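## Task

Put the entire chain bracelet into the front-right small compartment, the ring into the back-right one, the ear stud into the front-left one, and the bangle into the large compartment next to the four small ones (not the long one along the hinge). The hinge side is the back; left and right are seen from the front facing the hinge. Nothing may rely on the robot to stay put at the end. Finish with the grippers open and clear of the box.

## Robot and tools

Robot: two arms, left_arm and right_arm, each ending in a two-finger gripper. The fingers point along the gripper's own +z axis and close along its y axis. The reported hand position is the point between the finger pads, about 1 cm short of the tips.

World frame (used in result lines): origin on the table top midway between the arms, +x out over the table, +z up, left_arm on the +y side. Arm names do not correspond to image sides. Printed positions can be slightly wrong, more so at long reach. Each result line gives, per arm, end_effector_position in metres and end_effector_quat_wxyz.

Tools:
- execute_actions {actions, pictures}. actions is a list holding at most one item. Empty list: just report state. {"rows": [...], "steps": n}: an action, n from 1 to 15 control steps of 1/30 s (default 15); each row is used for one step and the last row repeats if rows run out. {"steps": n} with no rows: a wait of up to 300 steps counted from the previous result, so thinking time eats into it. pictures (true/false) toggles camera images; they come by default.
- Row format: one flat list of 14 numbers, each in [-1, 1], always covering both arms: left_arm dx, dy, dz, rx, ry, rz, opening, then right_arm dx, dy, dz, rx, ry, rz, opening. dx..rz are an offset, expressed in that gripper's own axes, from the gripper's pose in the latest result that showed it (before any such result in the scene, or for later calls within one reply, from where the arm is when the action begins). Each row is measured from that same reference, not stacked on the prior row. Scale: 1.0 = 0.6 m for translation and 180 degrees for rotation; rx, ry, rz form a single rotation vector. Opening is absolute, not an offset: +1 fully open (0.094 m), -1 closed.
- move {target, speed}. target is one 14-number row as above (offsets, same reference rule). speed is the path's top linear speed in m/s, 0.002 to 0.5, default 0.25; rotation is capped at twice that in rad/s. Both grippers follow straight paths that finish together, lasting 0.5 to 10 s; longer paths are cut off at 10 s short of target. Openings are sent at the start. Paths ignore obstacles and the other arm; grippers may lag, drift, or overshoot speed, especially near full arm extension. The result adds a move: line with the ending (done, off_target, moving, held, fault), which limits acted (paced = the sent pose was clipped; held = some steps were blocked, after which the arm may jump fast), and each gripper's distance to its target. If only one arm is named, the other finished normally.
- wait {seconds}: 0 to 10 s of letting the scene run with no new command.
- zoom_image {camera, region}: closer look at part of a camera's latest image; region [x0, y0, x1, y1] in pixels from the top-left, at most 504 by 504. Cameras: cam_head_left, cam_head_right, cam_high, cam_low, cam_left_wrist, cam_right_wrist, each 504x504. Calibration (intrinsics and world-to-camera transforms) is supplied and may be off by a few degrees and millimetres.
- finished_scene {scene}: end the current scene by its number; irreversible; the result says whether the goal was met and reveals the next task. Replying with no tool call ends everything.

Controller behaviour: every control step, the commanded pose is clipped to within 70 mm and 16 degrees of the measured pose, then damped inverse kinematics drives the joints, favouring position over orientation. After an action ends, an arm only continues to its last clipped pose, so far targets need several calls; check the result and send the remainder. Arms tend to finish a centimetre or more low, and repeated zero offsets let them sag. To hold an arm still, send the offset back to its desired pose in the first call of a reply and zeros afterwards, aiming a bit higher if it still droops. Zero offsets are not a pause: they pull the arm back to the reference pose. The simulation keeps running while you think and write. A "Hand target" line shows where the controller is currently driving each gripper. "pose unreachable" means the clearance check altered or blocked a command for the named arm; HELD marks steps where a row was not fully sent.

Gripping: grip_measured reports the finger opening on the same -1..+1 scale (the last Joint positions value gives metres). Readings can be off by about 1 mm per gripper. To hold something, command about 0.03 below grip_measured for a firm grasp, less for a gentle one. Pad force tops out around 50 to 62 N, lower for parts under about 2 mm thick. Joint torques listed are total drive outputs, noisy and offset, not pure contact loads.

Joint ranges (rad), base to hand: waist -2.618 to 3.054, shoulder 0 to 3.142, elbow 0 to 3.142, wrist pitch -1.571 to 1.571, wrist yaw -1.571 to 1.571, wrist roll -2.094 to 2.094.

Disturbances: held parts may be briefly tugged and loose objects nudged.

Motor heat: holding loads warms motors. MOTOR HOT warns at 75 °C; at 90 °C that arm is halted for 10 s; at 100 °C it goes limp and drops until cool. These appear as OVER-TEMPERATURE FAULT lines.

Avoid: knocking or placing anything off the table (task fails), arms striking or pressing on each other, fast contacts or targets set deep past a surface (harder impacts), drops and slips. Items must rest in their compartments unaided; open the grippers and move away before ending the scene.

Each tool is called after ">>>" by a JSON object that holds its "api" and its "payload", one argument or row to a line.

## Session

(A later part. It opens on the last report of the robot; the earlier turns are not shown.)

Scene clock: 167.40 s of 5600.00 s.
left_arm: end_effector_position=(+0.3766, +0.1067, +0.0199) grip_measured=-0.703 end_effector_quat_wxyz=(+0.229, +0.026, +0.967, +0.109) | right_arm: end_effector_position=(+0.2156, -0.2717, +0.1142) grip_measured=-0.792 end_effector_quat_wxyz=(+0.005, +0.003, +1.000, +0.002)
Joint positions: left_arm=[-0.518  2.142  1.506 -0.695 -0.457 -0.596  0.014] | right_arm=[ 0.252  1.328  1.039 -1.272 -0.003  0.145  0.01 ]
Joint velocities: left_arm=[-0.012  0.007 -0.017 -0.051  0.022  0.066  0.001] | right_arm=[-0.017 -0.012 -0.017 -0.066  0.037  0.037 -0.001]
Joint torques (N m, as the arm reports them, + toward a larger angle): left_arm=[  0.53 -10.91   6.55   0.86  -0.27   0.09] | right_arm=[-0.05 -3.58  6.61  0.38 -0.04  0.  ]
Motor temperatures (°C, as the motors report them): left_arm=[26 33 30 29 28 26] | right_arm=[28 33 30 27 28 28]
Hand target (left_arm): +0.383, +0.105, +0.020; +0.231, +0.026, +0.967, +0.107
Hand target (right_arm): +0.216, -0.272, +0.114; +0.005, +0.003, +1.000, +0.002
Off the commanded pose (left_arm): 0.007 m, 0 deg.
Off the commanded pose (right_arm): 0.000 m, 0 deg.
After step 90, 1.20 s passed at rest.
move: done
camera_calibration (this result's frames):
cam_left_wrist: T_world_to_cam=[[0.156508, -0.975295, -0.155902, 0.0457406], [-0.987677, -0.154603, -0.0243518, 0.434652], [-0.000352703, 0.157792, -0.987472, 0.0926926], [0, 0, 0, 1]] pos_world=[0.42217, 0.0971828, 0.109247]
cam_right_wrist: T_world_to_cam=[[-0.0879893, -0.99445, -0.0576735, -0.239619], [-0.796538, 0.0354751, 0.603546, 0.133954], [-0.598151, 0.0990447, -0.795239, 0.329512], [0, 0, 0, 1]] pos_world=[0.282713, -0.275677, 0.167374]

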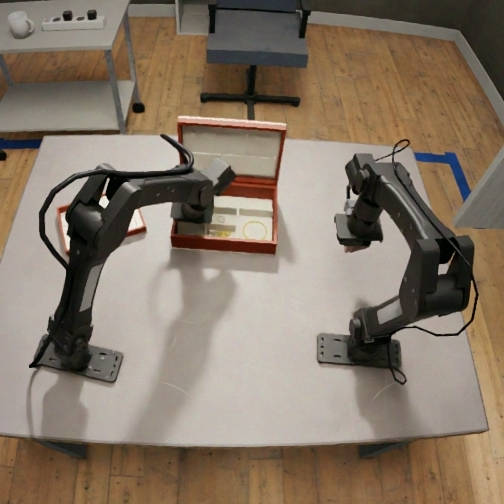

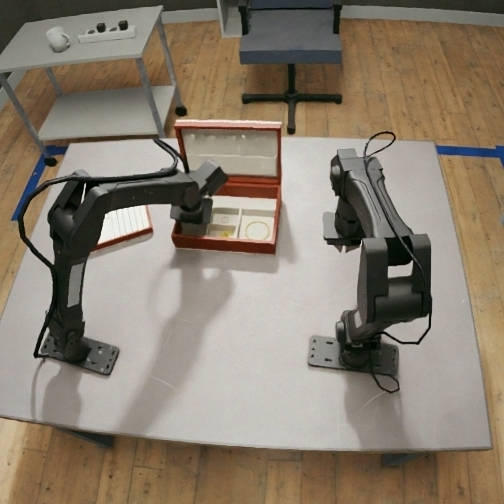

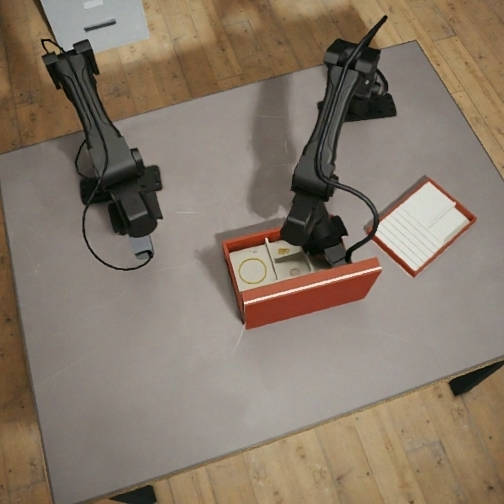

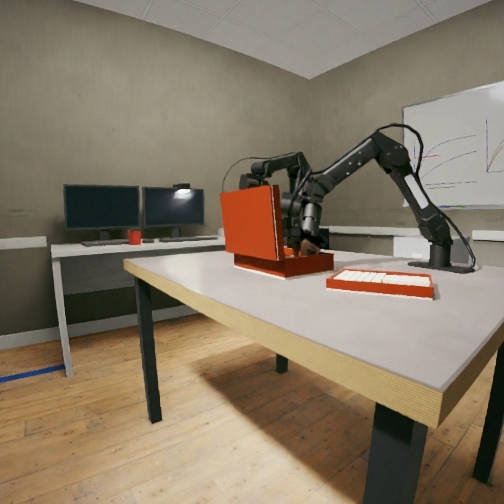

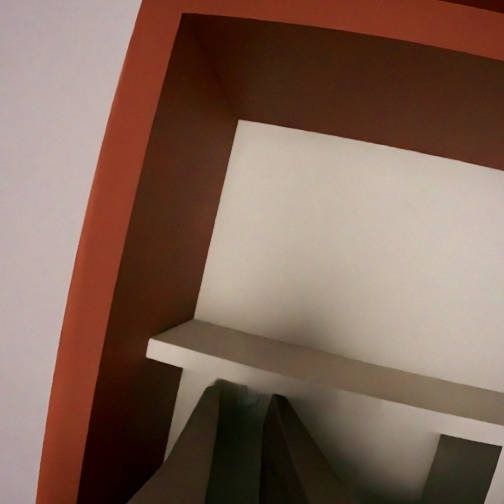

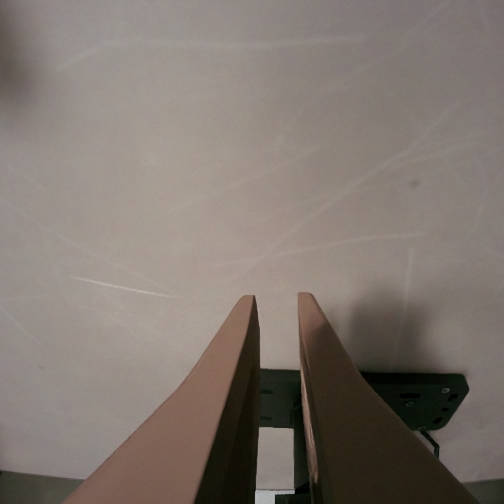

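>>> {"api": "execute_actions", "payload": {
  "actions": [
    {"rows":[[-0.01,-0.003,0.011,0,0,0,-0.7,0,0,0,0,0,0,-0.79]],"steps":12}
  ],
  "pictures": false
}}

>>> {"api": "execute_actions", "payload": {
  "actions": [
    {"rows":[[0,0,0.005,0,0,0,-0.95,0,0,0,0,0,0,-0.79]]}
  ],
  "pictures": false
}}

>>> {"api": "move", "payload": {
  "target": [0,0.02,-0.11,0,0,0,-0.95,0,0,0,0,0,0,-0.79],
  "speed": 0.08
}}

Scene clock: 176.07 s of 5600.00 s.
left_arm: end_effector_position=(+0.3787, +0.1070, +0.0178) grip_measured=-0.703 end_effector_quat_wxyz=(+0.230, +0.024, +0.967, +0.108) | right_arm: end_effector_position=(+0.2156, -0.2717, +0.1142) grip_measured=-0.792 end_effector_quat_wxyz=(+0.005, +0.003, +1.000, +0.002)
Joint positions: left_arm=[-0.515  2.148  1.506 -0.685 -0.457 -0.594  0.014] | right_arm=[ 0.252  1.328  1.039 -1.272 -0.003  0.145  0.01 ]
Joint velocities: left_arm=[-0.012 -0.007  0.002 -0.037 -0.081  0.007 -0.001] | right_arm=[ 0.007 -0.022  0.007 -0.007  0.022  0.051 -0.001]
Joint torques (N m, as the arm reports them, + toward a larger angle): left_arm=[  0.55 -10.47   6.69   0.83  -0.26   0.11] | right_arm=[ 0.   -3.64  6.87  0.35 -0.06  0.01]
Motor temperatures (°C, as the motors report them): left_arm=[26 33 30 29 28 26] | right_arm=[28 33 30 27 28 28]
Hand target (left_arm): +0.385, +0.106, +0.016; +0.229, +0.025, +0.967, +0.108
Hand target (right_arm): +0.216, -0.272, +0.114; +0.005, +0.003, +1.000, +0.002
Off the commanded pose (left_arm): 0.007 m, 0 deg.
Off the commanded pose (right_arm): 0.000 m, 0 deg.
Steps of this call (steps 1 to 90: nothing new was sent; then 5.27 s passed at rest; steps 91 to 102: all 12 steps of this action). Readings (end_effector_position):
91: left_arm (+0.3766, +0.1067, +0.0195) | right_arm (+0.2156, -0.2717, +0.1142)
92: left_arm (+0.3768, +0.1068, +0.0191) | right_arm (+0.2156, -0.2717, +0.1142)
94: left_arm (+0.3777, +0.1068, +0.0185) | right_arm (+0.2156, -0.2717, +0.1142)
98: left_arm (+0.3787, +0.1070, +0.0179) | right_arm (+0.2156, -0.2717, +0.1142)
102: the state above

Scene clock: 176.57 s of 5600.00 s.
left_arm: end_effector_position=(+0.3790, +0.1064, +0.0178) grip_measured=-0.947 end_effector_quat_wxyz=(+0.231, +0.024, +0.967, +0.107) | right_arm: end_effector_position=(+0.2156, -0.2717, +0.1142) grip_measured=-0.792 end_effector_quat_wxyz=(+0.005, +0.003, +1.000, +0.002)
Joint positions: left_arm=[-0.515  2.148  1.506 -0.682 -0.456 -0.594  0.002] | right_arm=[ 0.252  1.328  1.039 -1.272 -0.003  0.145  0.01 ]
Joint velocities: left_arm=[-0.022  0.002 -0.007  0.051  0.007  0.037  0.   ] | right_arm=[ 0.012 -0.007 -0.007 -0.007 -0.037 -0.051 -0.002]
Joint torques (N m, as the arm reports them, + toward a larger angle): left_arm=[  0.23 -11.93   4.67   0.96  -0.3    0.03] | right_arm=[-0.06 -3.59  6.86  0.42 -0.03 -0.03]
Motor temperatures (°C, as the motors report them): left_arm=[26 33 30 29 28 26] | right_arm=[28 33 30 27 28 28]
Hand target (left_arm): +0.380, +0.108, +0.015; +0.230, +0.024, +0.967, +0.108
Hand target (right_arm): +0.216, -0.272, +0.114; +0.005, +0.003, +1.000, +0.002
Off the commanded pose (left_arm): 0.003 m, 0 deg.
Off the commanded pose (right_arm): 0.000 m, 0 deg.
Steps of this call (steps 1 to 15: all 15 steps of this action). Readings (end_effector_position):
1: left_arm (+0.3790, +0.1067, +0.0179) | right_arm (+0.2156, -0.2717, +0.1142)
2: left_arm (+0.3791, +0.1065, +0.0179) | right_arm (+0.2156, -0.2717, +0.1142)
4: left_arm (+0.3790, +0.1064, +0.0178) | right_arm (+0.2156, -0.2717, +0.1142)
8: left_arm (+0.3790, +0.1064, +0.0178) | right_arm (+0.2156, -0.2717, +0.1142)
15: the state above

Scene clock: 178.13 s of 5600.00 s.
left_arm: end_effector_position=(+0.3462, +0.1098, +0.0587) grip_measured=-0.947 end_effector_quat_wxyz=(+0.214, +0.030, +0.970, +0.115) | right_arm: end_effector_position=(+0.2156, -0.2717, +0.1142) grip_measured=-0.792 end_effector_quat_wxyz=(+0.005, +0.003, +1.000, +0.002)
Joint positions: left_arm=[-0.558  2.029  1.506 -0.86  -0.455 -0.639  0.002] | right_arm=[ 0.252  1.328  1.039 -1.272 -0.003  0.145  0.01 ]
Joint velocities: left_arm=[ 0.002 -0.007  0.002 -0.051 -0.022 -0.037 -0.   ] | right_arm=[-0.007  0.012 -0.007 -0.007  0.007 -0.007  0.   ]
Joint torques (N m, as the arm reports them, + toward a larger angle): left_arm=[ -0.62 -13.67   6.73   0.59  -0.42  -0.1 ] | right_arm=[ 0.09 -3.58  6.87  0.41 -0.05 -0.05]
Motor temperatures (°C, as the motors report them): left_arm=[26 33 30 29 28 26] | right_arm=[28 33 30 27 28 28]
Hand target (left_arm): +0.349, +0.105, +0.078; +0.231, +0.024, +0.967, +0.106
Hand target (right_arm): +0.216, -0.272, +0.114; +0.005, +0.003, +1.000, +0.002
Off the commanded pose (left_arm): 0.020 m, 2 deg.
Off the commanded pose (right_arm): 0.000 m, 0 deg.
move: off_target (left_arm)
camera_calibration (this result's frames):
cam_left_wrist: T_world_to_cam=[[0.149043, -0.973423, -0.173877, 0.0630194], [-0.988354, -0.152111, 0.00437607, 0.404327], [-0.0307083, 0.1712, -0.984758, 0.139415], [0, 0, 0, 1]] pos_world=[0.394506, 0.0989793, 0.146478]
cam_right_wrist: T_world_to_cam=[[-0.0879893, -0.99445, -0.0576735, -0.239619], [-0.796538, 0.0354751, 0.603546, 0.133954], [-0.598151, 0.0990447, -0.795239, 0.329512], [0, 0, 0, 1]] pos_world=[0.282713, -0.275677, 0.167374]

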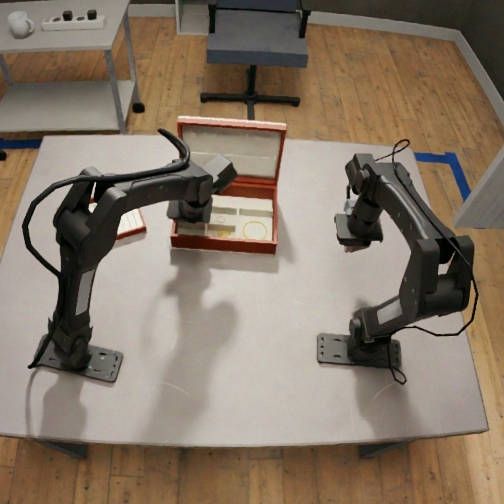

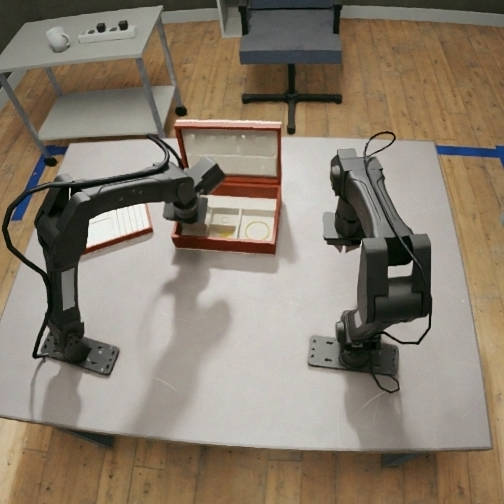

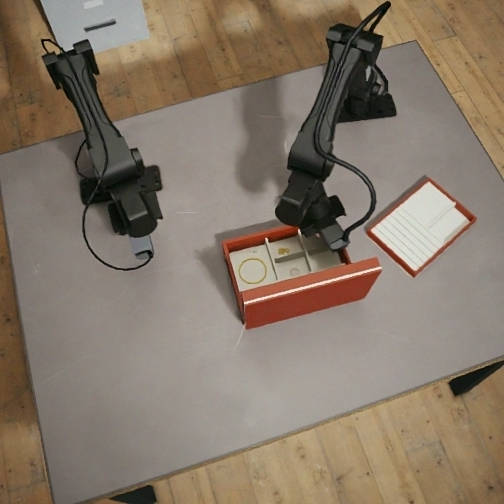

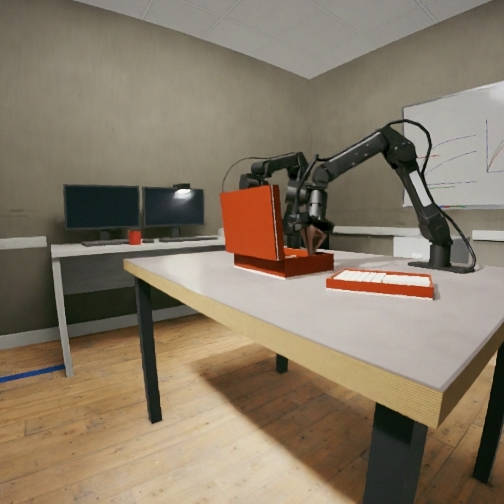

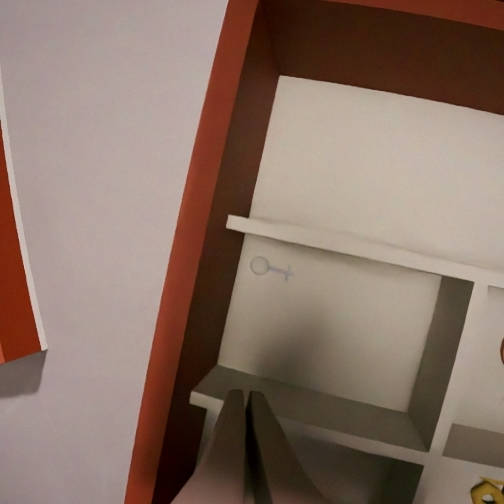

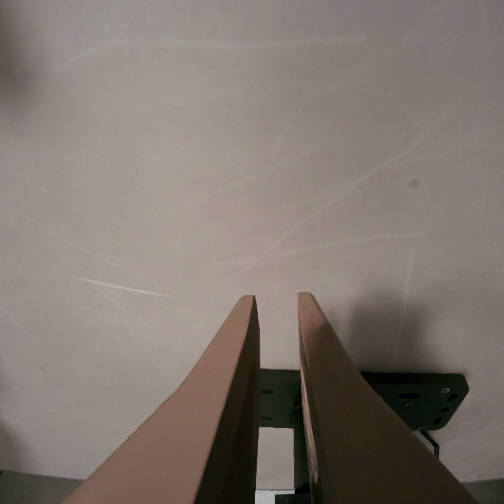

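>>> {"api": "move", "payload": {
  "target": [-0.045,-0.005,-0.01,0,0,0.5,-0.74,0,0,0,0,0,0,-0.79],
  "speed": 0.4
}}

>>> {"api": "move", "payload": {
  "target": [0,0.015,0.015,0.05,0,0,-0.74,0,0,0,0,0,0,-0.79],
  "speed": 0.08
}}

Scene clock: 191.20 s of 5600.00 s.
left_arm: end_effector_position=(+0.3620, +0.1029, +0.0678) grip_measured=-0.743 end_effector_quat_wxyz=(+0.068, +0.708, +0.664, +0.232) | right_arm: end_effector_position=(+0.2156, -0.2717, +0.1142) grip_measured=-0.792 end_effector_quat_wxyz=(+0.005, +0.003, +1.000, +0.002)
Joint positions: left_arm=[-0.545  2.084  1.626 -0.922 -0.452  0.948  0.012] | right_arm=[ 0.252  1.328  1.039 -1.272 -0.003  0.145  0.01 ]
Joint velocities: left_arm=[-0.022 -0.002 -0.007  0.037 -0.007  0.022  0.001] | right_arm=[ 0.002  0.002 -0.007 -0.022 -0.007 -0.081 -0.001]
Joint torques (N m, as the arm reports them, + toward a larger angle): left_arm=[  0.69 -11.38   7.24   0.61  -0.27   0.07] | right_arm=[ 0.   -3.76  6.89  0.41 -0.02  0.04]
Motor temperatures (°C, as the motors report them): left_arm=[26 34 30 28 28 26] | right_arm=[28 33 30 27 28 28]
Hand target (left_arm): +0.368, +0.103, +0.074; +0.071, +0.707, +0.664, +0.232
Hand target (right_arm): +0.216, -0.272, +0.114; +0.005, +0.003, +1.000, +0.002
Off the commanded pose (left_arm): 0.009 m, 0 deg.
Off the commanded pose (right_arm): 0.000 m, 0 deg.
After step 90, 7.43 s passed at rest.
move: done
camera_calibration (this result's frames):
cam_left_wrist: T_world_to_cam=[[-0.891707, -0.0526197, -0.449544, 0.356216], [-0.320722, 0.774285, 0.545546, 0.0451226], [0.319369, 0.630646, -0.707311, -0.0427499], [0, 0, 0, 1]] pos_world=[0.345765, 0.0107663, 0.105281]
cam_right_wrist: T_world_to_cam=[[-0.0879893, -0.99445, -0.0576735, -0.239619], [-0.796538, 0.0354751, 0.603546, 0.133954], [-0.598151, 0.0990447, -0.795239, 0.329512], [0, 0, 0, 1]] pos_world=[0.282713, -0.275677, 0.167374]

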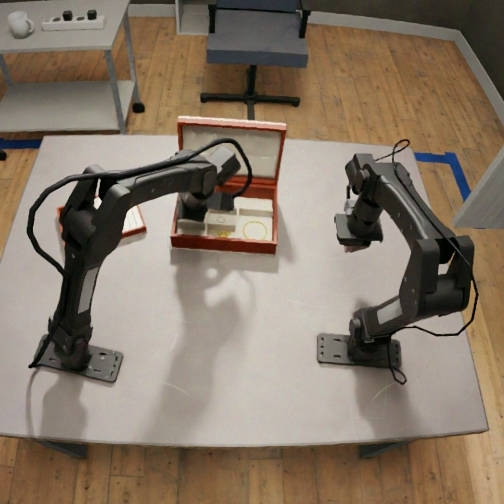

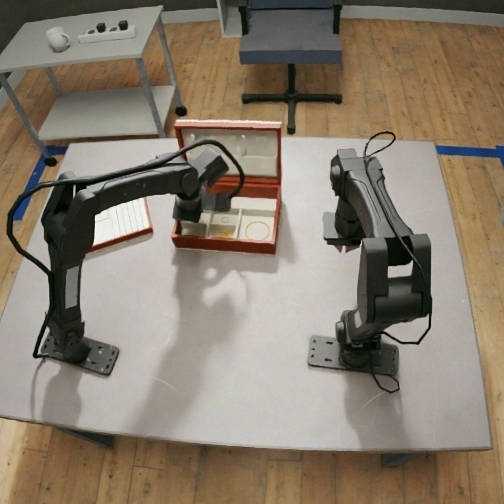

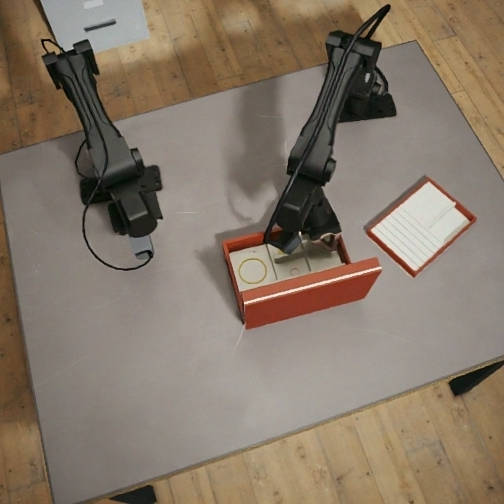

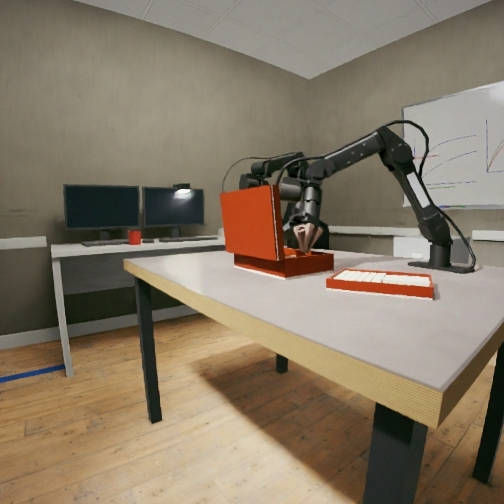

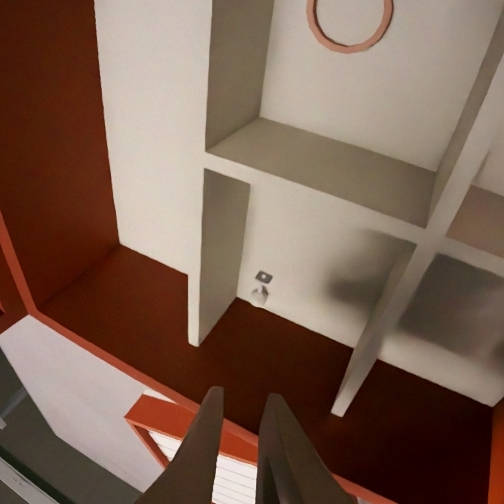

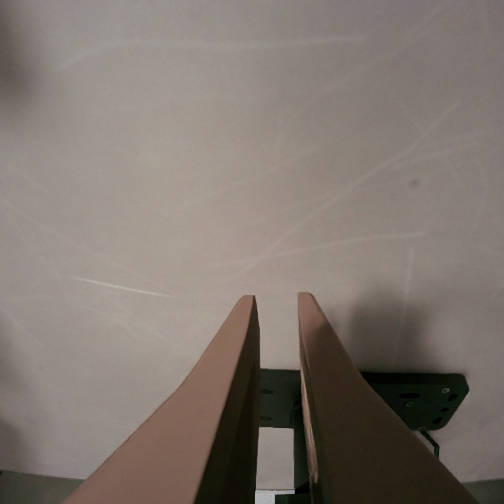

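Scene clock: 192.67 s of 5600.00 s.
left_arm: end_effector_position=(+0.3696, +0.1041, +0.0573) grip_measured=-0.743 end_effector_quat_wxyz=(+0.010, +0.712, +0.678, +0.181) | right_arm: end_effector_position=(+0.2156, -0.2717, +0.1142) grip_measured=-0.792 end_effector_quat_wxyz=(+0.005, +0.003, +1.000, +0.002)
Joint positions: left_arm=[-0.497  2.23   1.857 -1.129 -0.359  0.948  0.012] | right_arm=[ 0.252  1.328  1.039 -1.272 -0.003  0.145  0.01 ]
Joint velocities: left_arm=[-0.027 -0.007  0.002 -0.037  0.022 -0.022 -0.   ] | right_arm=[-0.027  0.027 -0.012  0.037 -0.095 -0.037 -0.   ]
Joint torques (N m, as the arm reports them, + toward a larger angle): left_arm=[  0.55 -12.64   7.11   0.38  -0.2    0.05] | right_arm=[ 0.1  -3.72  7.    0.37  0.    0.03]
Motor temperatures (°C, as the motors report them): left_arm=[26 34 30 28 28 26] | right_arm=[28 33 30 27 28 28]
Hand target (left_arm): +0.374, +0.104, +0.063; +0.013, +0.711, +0.680, +0.179
Hand target (right_arm): +0.216, -0.272, +0.114; +0.005, +0.003, +1.000, +0.002
Off the commanded pose (left_arm): 0.008 m, 0 deg.
Off the commanded pose (right_arm): 0.000 m, 0 deg.
move: done
camera_calibration (this result's frames):
cam_left_wrist: T_world_to_cam=[[-0.94756, -0.0819278, -0.308899, 0.373942], [-0.260251, 0.758793, 0.597079, 0.0286551], [0.185473, 0.646159, -0.740323, -0.00362091], [0, 0, 0, 1]] pos_world=[0.362462, 0.0112326, 0.0957202]
cam_right_wrist: T_world_to_cam=[[-0.0879893, -0.99445, -0.0576735, -0.239619], [-0.796538, 0.0354751, 0.603546, 0.133954], [-0.598151, 0.0990447, -0.795239, 0.329512], [0, 0, 0, 1]] pos_world=[0.282713, -0.275677, 0.167374]

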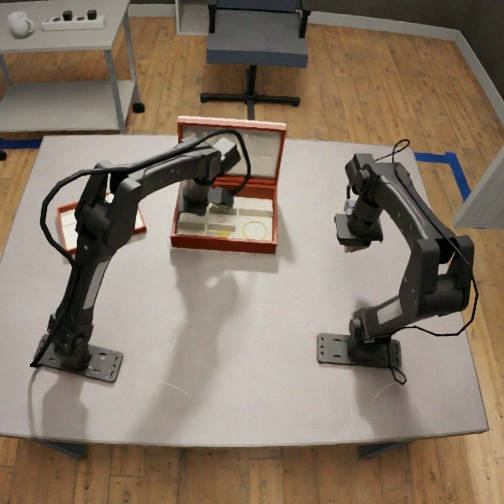

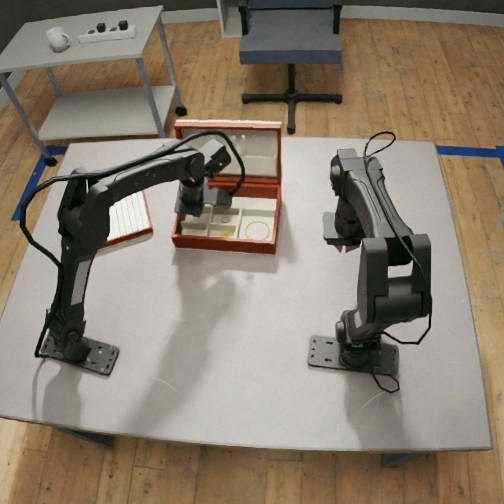

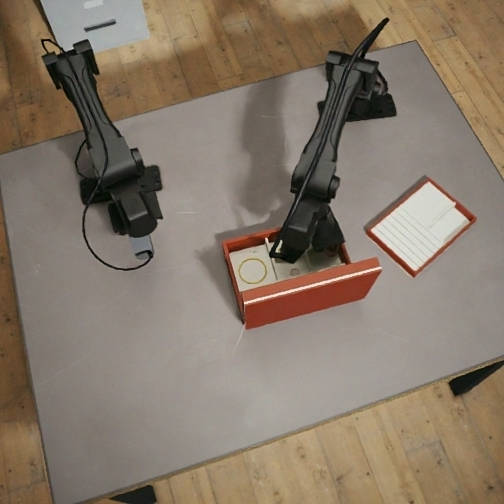

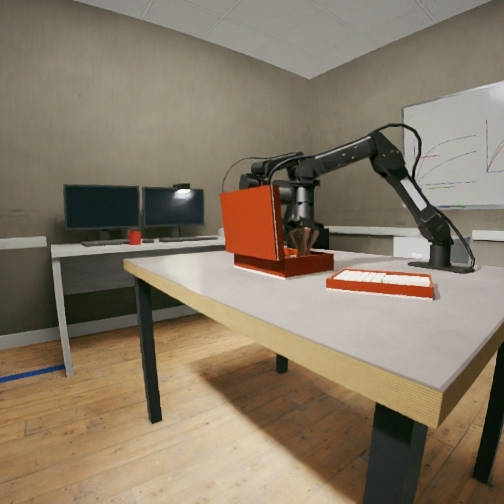

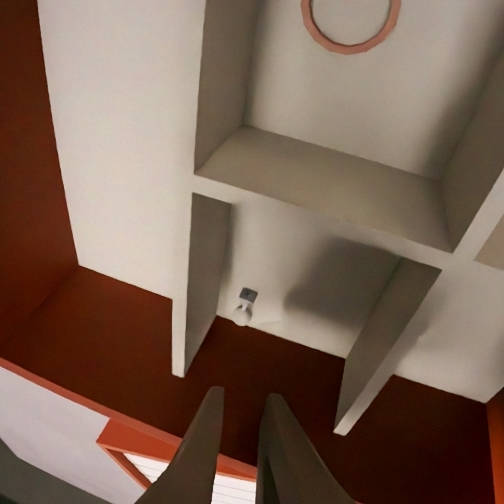

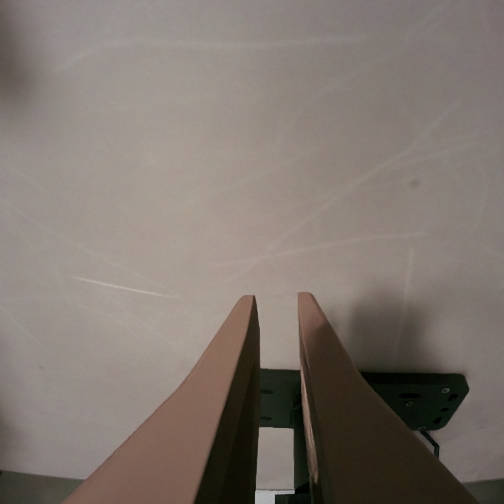

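>>> {"api": "move", "payload": {
  "target": [0.006,0.006,0.055,0,0,0,-0.74,0,0,0,0,0,0,-0.79],
  "speed": 0.05
}}

Scene clock: 198.13 s of 5600.00 s.
left_arm: end_effector_position=(+0.3808, +0.1124, +0.0331) grip_measured=-0.743 end_effector_quat_wxyz=(+0.010, +0.712, +0.678, +0.182) | right_arm: end_effector_position=(+0.2156, -0.2717, +0.1142) grip_measured=-0.792 end_effector_quat_wxyz=(+0.005, +0.003, +1.000, +0.002)
Joint positions: left_arm=[-0.467  2.259  1.807 -1.038 -0.358  0.98   0.012] | right_arm=[ 0.252  1.328  1.039 -1.272 -0.003  0.145  0.01 ]
Joint velocities: left_arm=[ 0.012 -0.027 -0.012  0.066 -0.051 -0.081  0.   ] | right_arm=[-0.002  0.002 -0.002 -0.007 -0.022 -0.022  0.001]
Joint torques (N m, as the arm reports them, + toward a larger angle): left_arm=[  0.53 -13.31   3.75   0.75  -0.21   0.08] | right_arm=[-0.14 -3.75  6.89  0.42  0.01  0.  ]
Motor temperatures (°C, as the motors report them): left_arm=[26 34 30 28 28 26] | right_arm=[28 33 30 27 28 28]
Hand target (left_arm): +0.382, +0.115, +0.028; +0.010, +0.712, +0.679, +0.181
Hand target (right_arm): +0.216, -0.272, +0.114; +0.005, +0.003, +1.000, +0.002
Off the commanded pose (left_arm): 0.006 m, 0 deg.
Off the commanded pose (right_arm): 0.000 m, 0 deg.
After step 90, 1.37 s passed at rest.
move: done
camera_calibration (this result's frames):
cam_left_wrist: T_world_to_cam=[[-0.946881, -0.0823458, -0.310863, 0.37759], [-0.261867, 0.758526, 0.596711, 0.040382], [0.186661, 0.646419, -0.739798, -0.0294935], [0, 0, 0, 1]] pos_world=[0.373613, 0.0195273, 0.0714633]
cam_right_wrist: T_world_to_cam=[[-0.0879893, -0.99445, -0.0576735, -0.239619], [-0.796538, 0.0354751, 0.603546, 0.133954], [-0.598151, 0.0990447, -0.795239, 0.329512], [0, 0, 0, 1]] pos_world=[0.282713, -0.275677, 0.167374]

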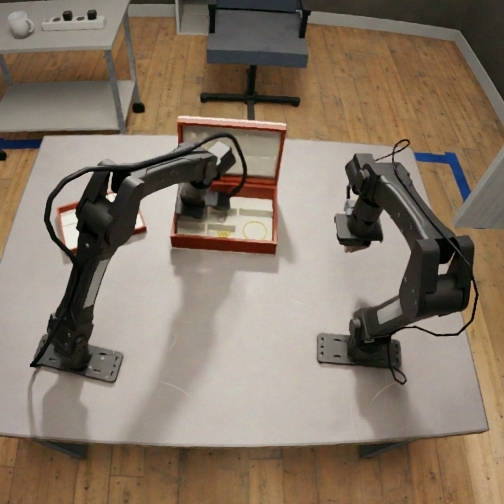

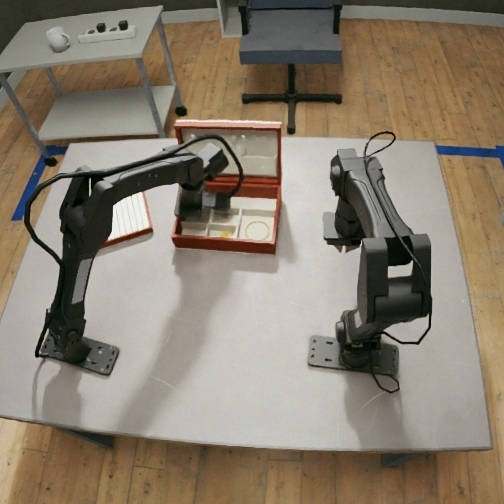

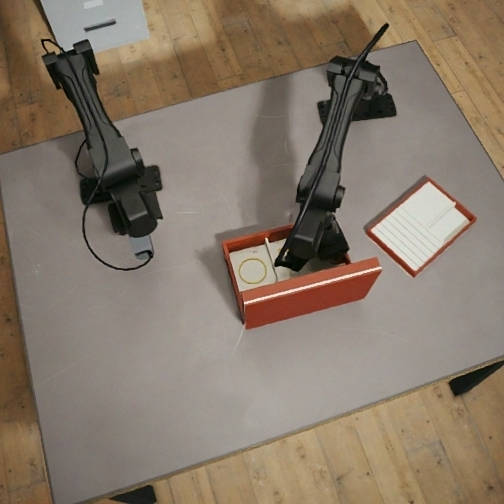

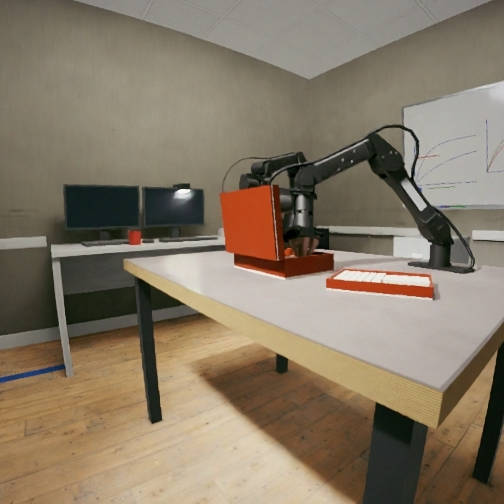

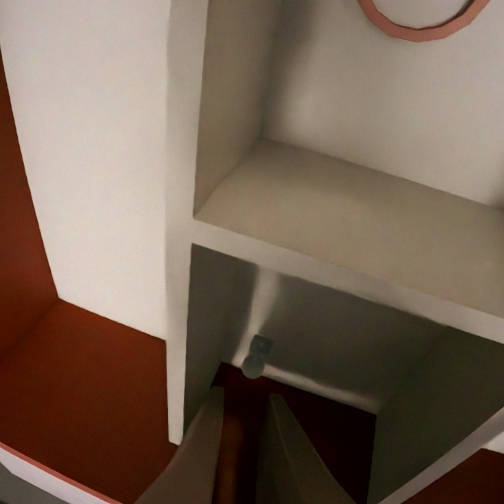

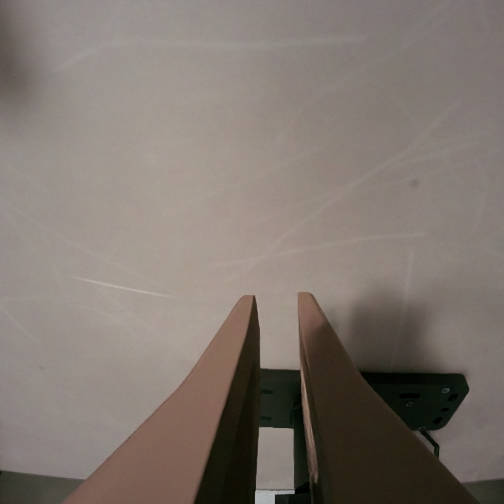

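>>> {"api": "move", "payload": {
  "target": [0,-0.004,0.04,0,0,0,-0.74,0,0,0,0,0,0,-0.79],
  "speed": 0.04
}}

>>> {"api": "zoom_image", "payload": {
  "camera": "cam_left_wrist",
  "region": [160,320,340,500]
}}

Scene clock: 202.80 s of 5600.00 s.
left_arm: end_effector_position=(+0.3826, +0.1127, +0.0171) grip_measured=-0.743 end_effector_quat_wxyz=(+0.013, +0.713, +0.677, +0.181) | right_arm: end_effector_position=(+0.2156, -0.2717, +0.1142) grip_measured=-0.792 end_effector_quat_wxyz=(+0.005, +0.003, +1.000, +0.002)
Joint positions: left_arm=[-0.463  2.274  1.768 -0.976 -0.356  0.989  0.012] | right_arm=[ 0.252  1.328  1.039 -1.272 -0.003  0.145  0.01 ]
Joint velocities: left_arm=[-0.007 -0.002 -0.002 -0.022 -0.051  0.022 -0.   ] | right_arm=[-0.002 -0.002 -0.012 -0.037 -0.051 -0.051  0.   ]
Joint torques (N m, as the arm reports them, + toward a larger angle): left_arm=[  0.91 -13.     3.48   0.84  -0.24   0.06] | right_arm=[ 0.01 -3.65  6.67  0.4  -0.03  0.  ]
Motor temperatures (°C, as the motors report them): left_arm=[26 34 30 28 28 26] | right_arm=[28 33 30 27 28 28]
Hand target (left_arm): +0.385, +0.118, +0.010; +0.010, +0.712, +0.678, +0.182
Hand target (right_arm): +0.216, -0.272, +0.114; +0.005, +0.003, +1.000, +0.002
Off the commanded pose (left_arm): 0.009 m, 0 deg.
Off the commanded pose (right_arm): 0.000 m, 0 deg.
After step 90, 0.77 s passed at rest.
move: done
camera_calibration (this result's frames):
cam_left_wrist: T_world_to_cam=[[-0.946698, -0.0785264, -0.312404, 0.373901], [-0.258991, 0.762225, 0.593242, 0.0487638], [0.191537, 0.642531, -0.741935, -0.043186], [0, 0, 0, 1]] pos_world=[0.374873, 0.0199405, 0.0558384]
cam_right_wrist: T_world_to_cam=[[-0.0879893, -0.99445, -0.0576735, -0.239619], [-0.796538, 0.0354751, 0.603546, 0.133954], [-0.598151, 0.0990447, -0.795239, 0.329512], [0, 0, 0, 1]] pos_world=[0.282713, -0.275677, 0.167374]

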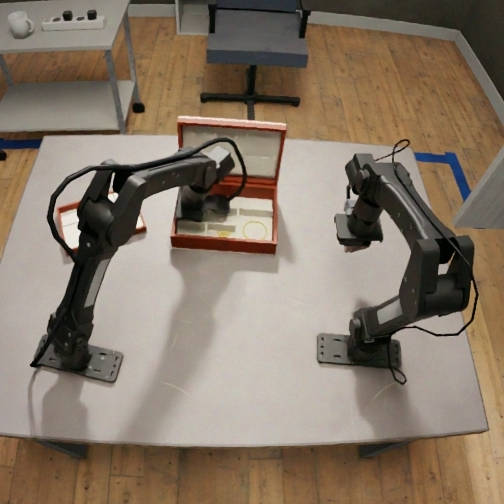

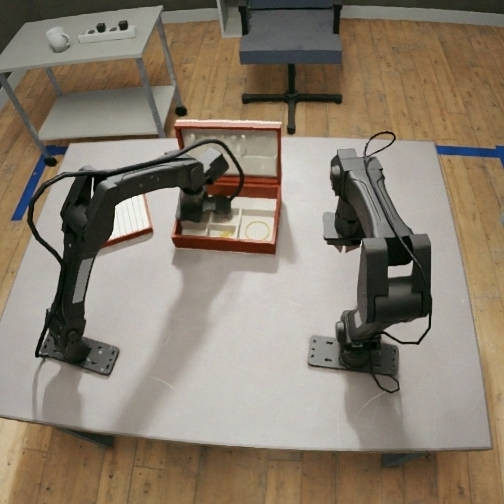

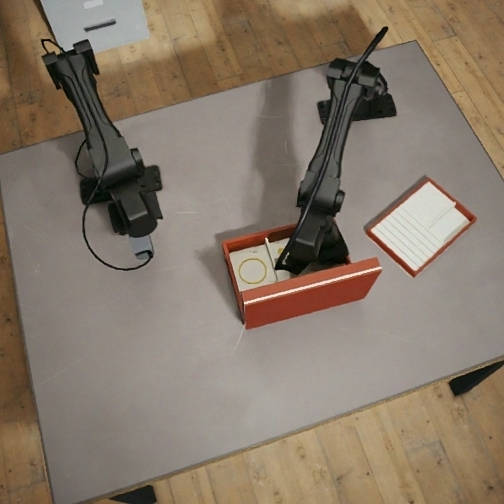

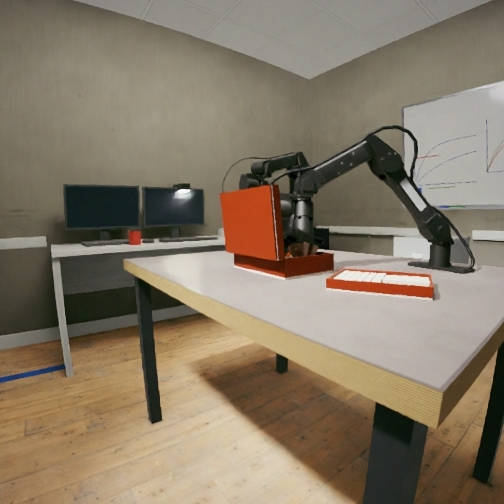

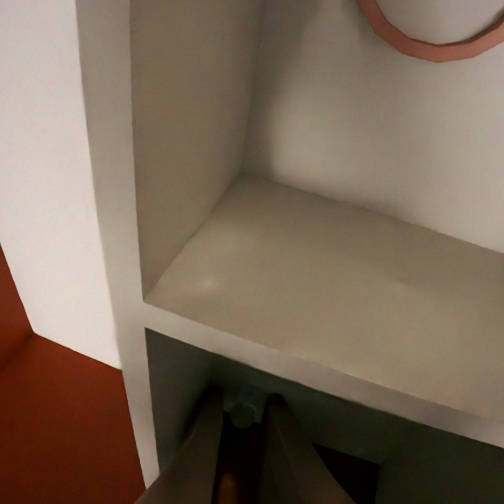

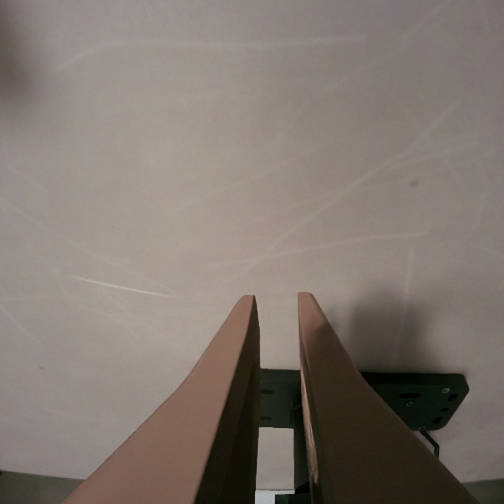

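Region (160, 320, 340, 500) of cam_left_wrist's 504x504 image, scaled by 2.800, with more detail than that image has.

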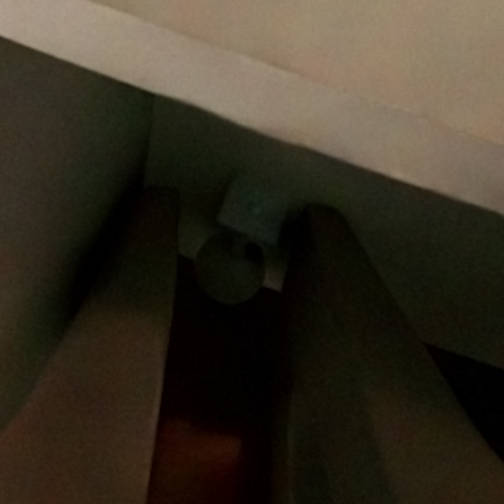

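>>> {"api": "execute_actions", "payload": {
  "actions": [
    {"rows":[[0,-0.002,0.018,0,0,0,-0.74,0,0,0,0,0,0,-0.79]],"steps":12}
  ],
  "pictures": false
}}

>>> {"api": "execute_actions", "payload": {
  "actions": [
    {"rows":[[0,0,0.012,0,0,0,-0.95,0,0,0,0,0,0,-0.79]]}
  ]
}}

>>> {"api": "zoom_image", "payload": {
  "camera": "cam_left_wrist",
  "region": [160,320,340,500]
}}

Scene clock: 208.73 s of 5600.00 s.
left_arm: end_effector_position=(+0.3836, +0.1119, +0.0172) grip_measured=-0.743 end_effector_quat_wxyz=(+0.015, +0.713, +0.677, +0.182) | right_arm: end_effector_position=(+0.2156, -0.2717, +0.1142) grip_measured=-0.792 end_effector_quat_wxyz=(+0.005, +0.003, +1.000, +0.002)
Joint positions: left_arm=[-0.463  2.274  1.768 -0.971 -0.356  0.99   0.012] | right_arm=[ 0.252  1.328  1.039 -1.272 -0.003  0.145  0.01 ]
Joint velocities: left_arm=[-0.002 -0.002 -0.022  0.066  0.051  0.007 -0.001] | right_arm=[ 0.002  0.017 -0.012  0.007 -0.037  0.022  0.001]
Joint torques (N m, as the arm reports them, + toward a larger angle): left_arm=[  0.51 -12.58   3.16   0.95  -0.22   0.06] | right_arm=[ 0.05 -3.61  6.68  0.38 -0.03  0.01]
Motor temperatures (°C, as the motors report them): left_arm=[26 34 30 29 28 26] | right_arm=[28 33 30 27 28 28]
Hand target (left_arm): +0.384, +0.115, +0.007; +0.012, +0.713, +0.677, +0.181
Hand target (right_arm): +0.216, -0.272, +0.114; +0.005, +0.003, +1.000, +0.002
Off the commanded pose (left_arm): 0.011 m, 0 deg.
Off the commanded pose (right_arm): 0.000 m, 0 deg.
Steps of this call (steps 1 to 90: nothing new was sent; then 2.53 s passed at rest; steps 91 to 102: all 12 steps of this action). Readings (end_effector_position):
91: left_arm (+0.3828, +0.1125, +0.0171) | right_arm (+0.2156, -0.2717, +0.1142)
92: left_arm (+0.3829, +0.1124, +0.0171) | right_arm (+0.2156, -0.2717, +0.1142)
94: left_arm (+0.3833, +0.1122, +0.0172) | right_arm (+0.2156, -0.2717, +0.1142)
98: left_arm (+0.3836, +0.1119, +0.0172) | right_arm (+0.2156, -0.2717, +0.1142)
102: the state above

Scene clock: 209.23 s of 5600.00 s.
left_arm: end_effector_position=(+0.3839, +0.1117, +0.0173) grip_measured=-0.944 end_effector_quat_wxyz=(+0.016, +0.713, +0.677, +0.182) | right_arm: end_effector_position=(+0.2156, -0.2717, +0.1142) grip_measured=-0.792 end_effector_quat_wxyz=(+0.005, +0.003, +1.000, +0.002)
Joint positions: left_arm=[-0.463  2.274  1.768 -0.969 -0.356  0.99   0.003] | right_arm=[ 0.252  1.328  1.039 -1.272 -0.003  0.145  0.01 ]
Joint velocities: left_arm=[-0.012 -0.017  0.002 -0.022 -0.051 -0.051  0.   ] | right_arm=[-0.012  0.017  0.012 -0.007 -0.007 -0.007 -0.   ]
Joint torques (N m, as the arm reports them, + toward a larger angle): left_arm=[  0.38 -12.69   4.     0.84  -0.22   0.06] | right_arm=[ 0.03 -3.63  6.72  0.35 -0.03  0.  ]
Motor temperatures (°C, as the motors report them): left_arm=[26 34 30 29 28 26] | right_arm=[28 33 30 27 28 28]
Hand target (left_arm): +0.385, +0.114, +0.011; +0.015, +0.713, +0.677, +0.182
Hand target (right_arm): +0.216, -0.272, +0.114; +0.005, +0.003, +1.000, +0.002
Off the commanded pose (left_arm): 0.007 m, 0 deg.
Off the commanded pose (right_arm): 0.000 m, 0 deg.
Steps of this call (steps 1 to 15: all 15 steps of this action). Readings (end_effector_position):
1: left_arm (+0.3836, +0.1119, +0.0172) | right_arm (+0.2156, -0.2717, +0.1142)
2: left_arm (+0.3838, +0.1118, +0.0172) | right_arm (+0.2156, -0.2717, +0.1142)
4: left_arm (+0.3838, +0.1117, +0.0172) | right_arm (+0.2156, -0.2717, +0.1142)
8: left_arm (+0.3839, +0.1117, +0.0173) | right_arm (+0.2156, -0.2717, +0.1142)
15: the state above
camera_calibration (this result's frames):
cam_left_wrist: T_world_to_cam=[[-0.945011, -0.0790309, -0.317345, 0.374635], [-0.261741, 0.764551, 0.589027, 0.0505841], [0.196075, 0.639699, -0.743195, -0.0441205], [0, 0, 0, 1]] pos_world=[0.375925, 0.0191574, 0.056303]
cam_right_wrist: T_world_to_cam=[[-0.0879893, -0.99445, -0.0576735, -0.239619], [-0.796538, 0.0354751, 0.603546, 0.133954], [-0.598151, 0.0990447, -0.795239, 0.329512], [0, 0, 0, 1]] pos_world=[0.282713, -0.275677, 0.167374]

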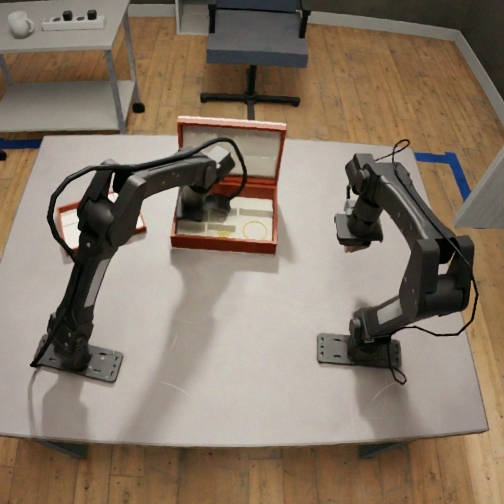

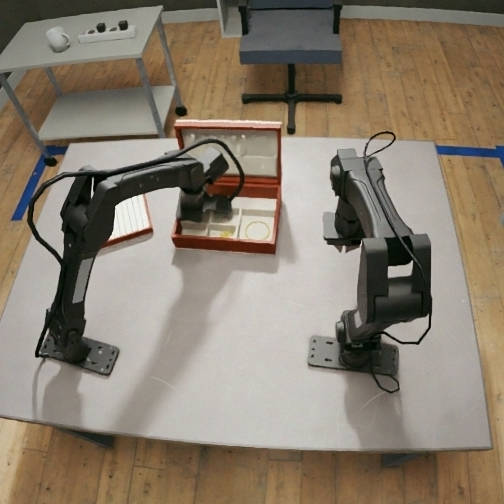

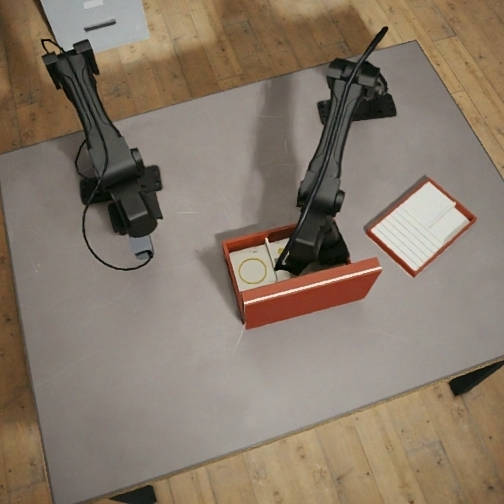

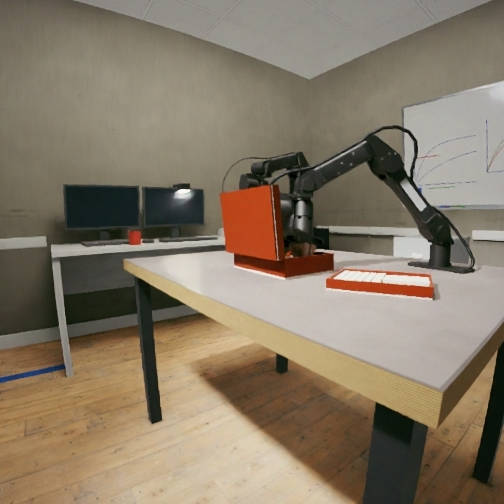

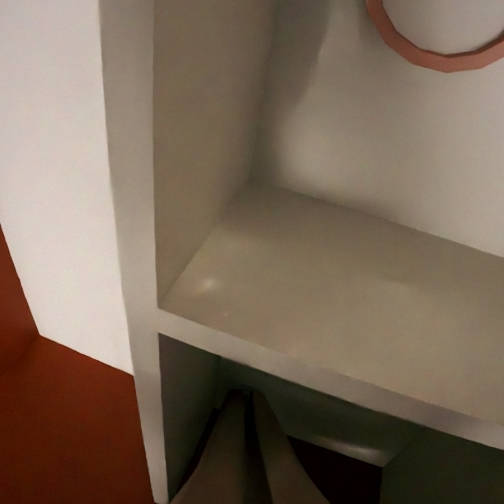

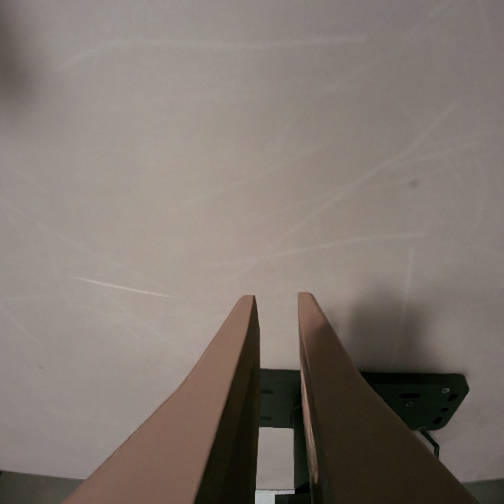

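Region (160, 320, 340, 500) of cam_left_wrist's 504x504 image, scaled by 2.800, with more detail than that image has.

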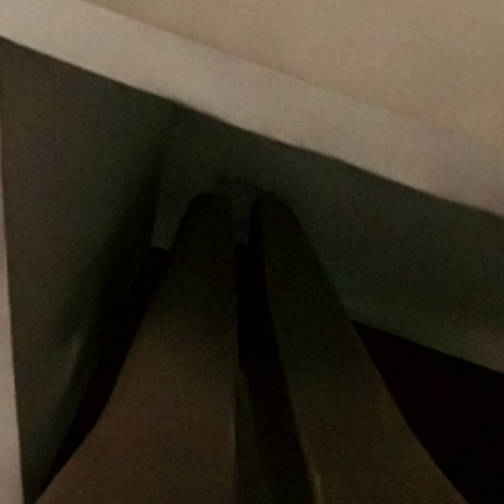

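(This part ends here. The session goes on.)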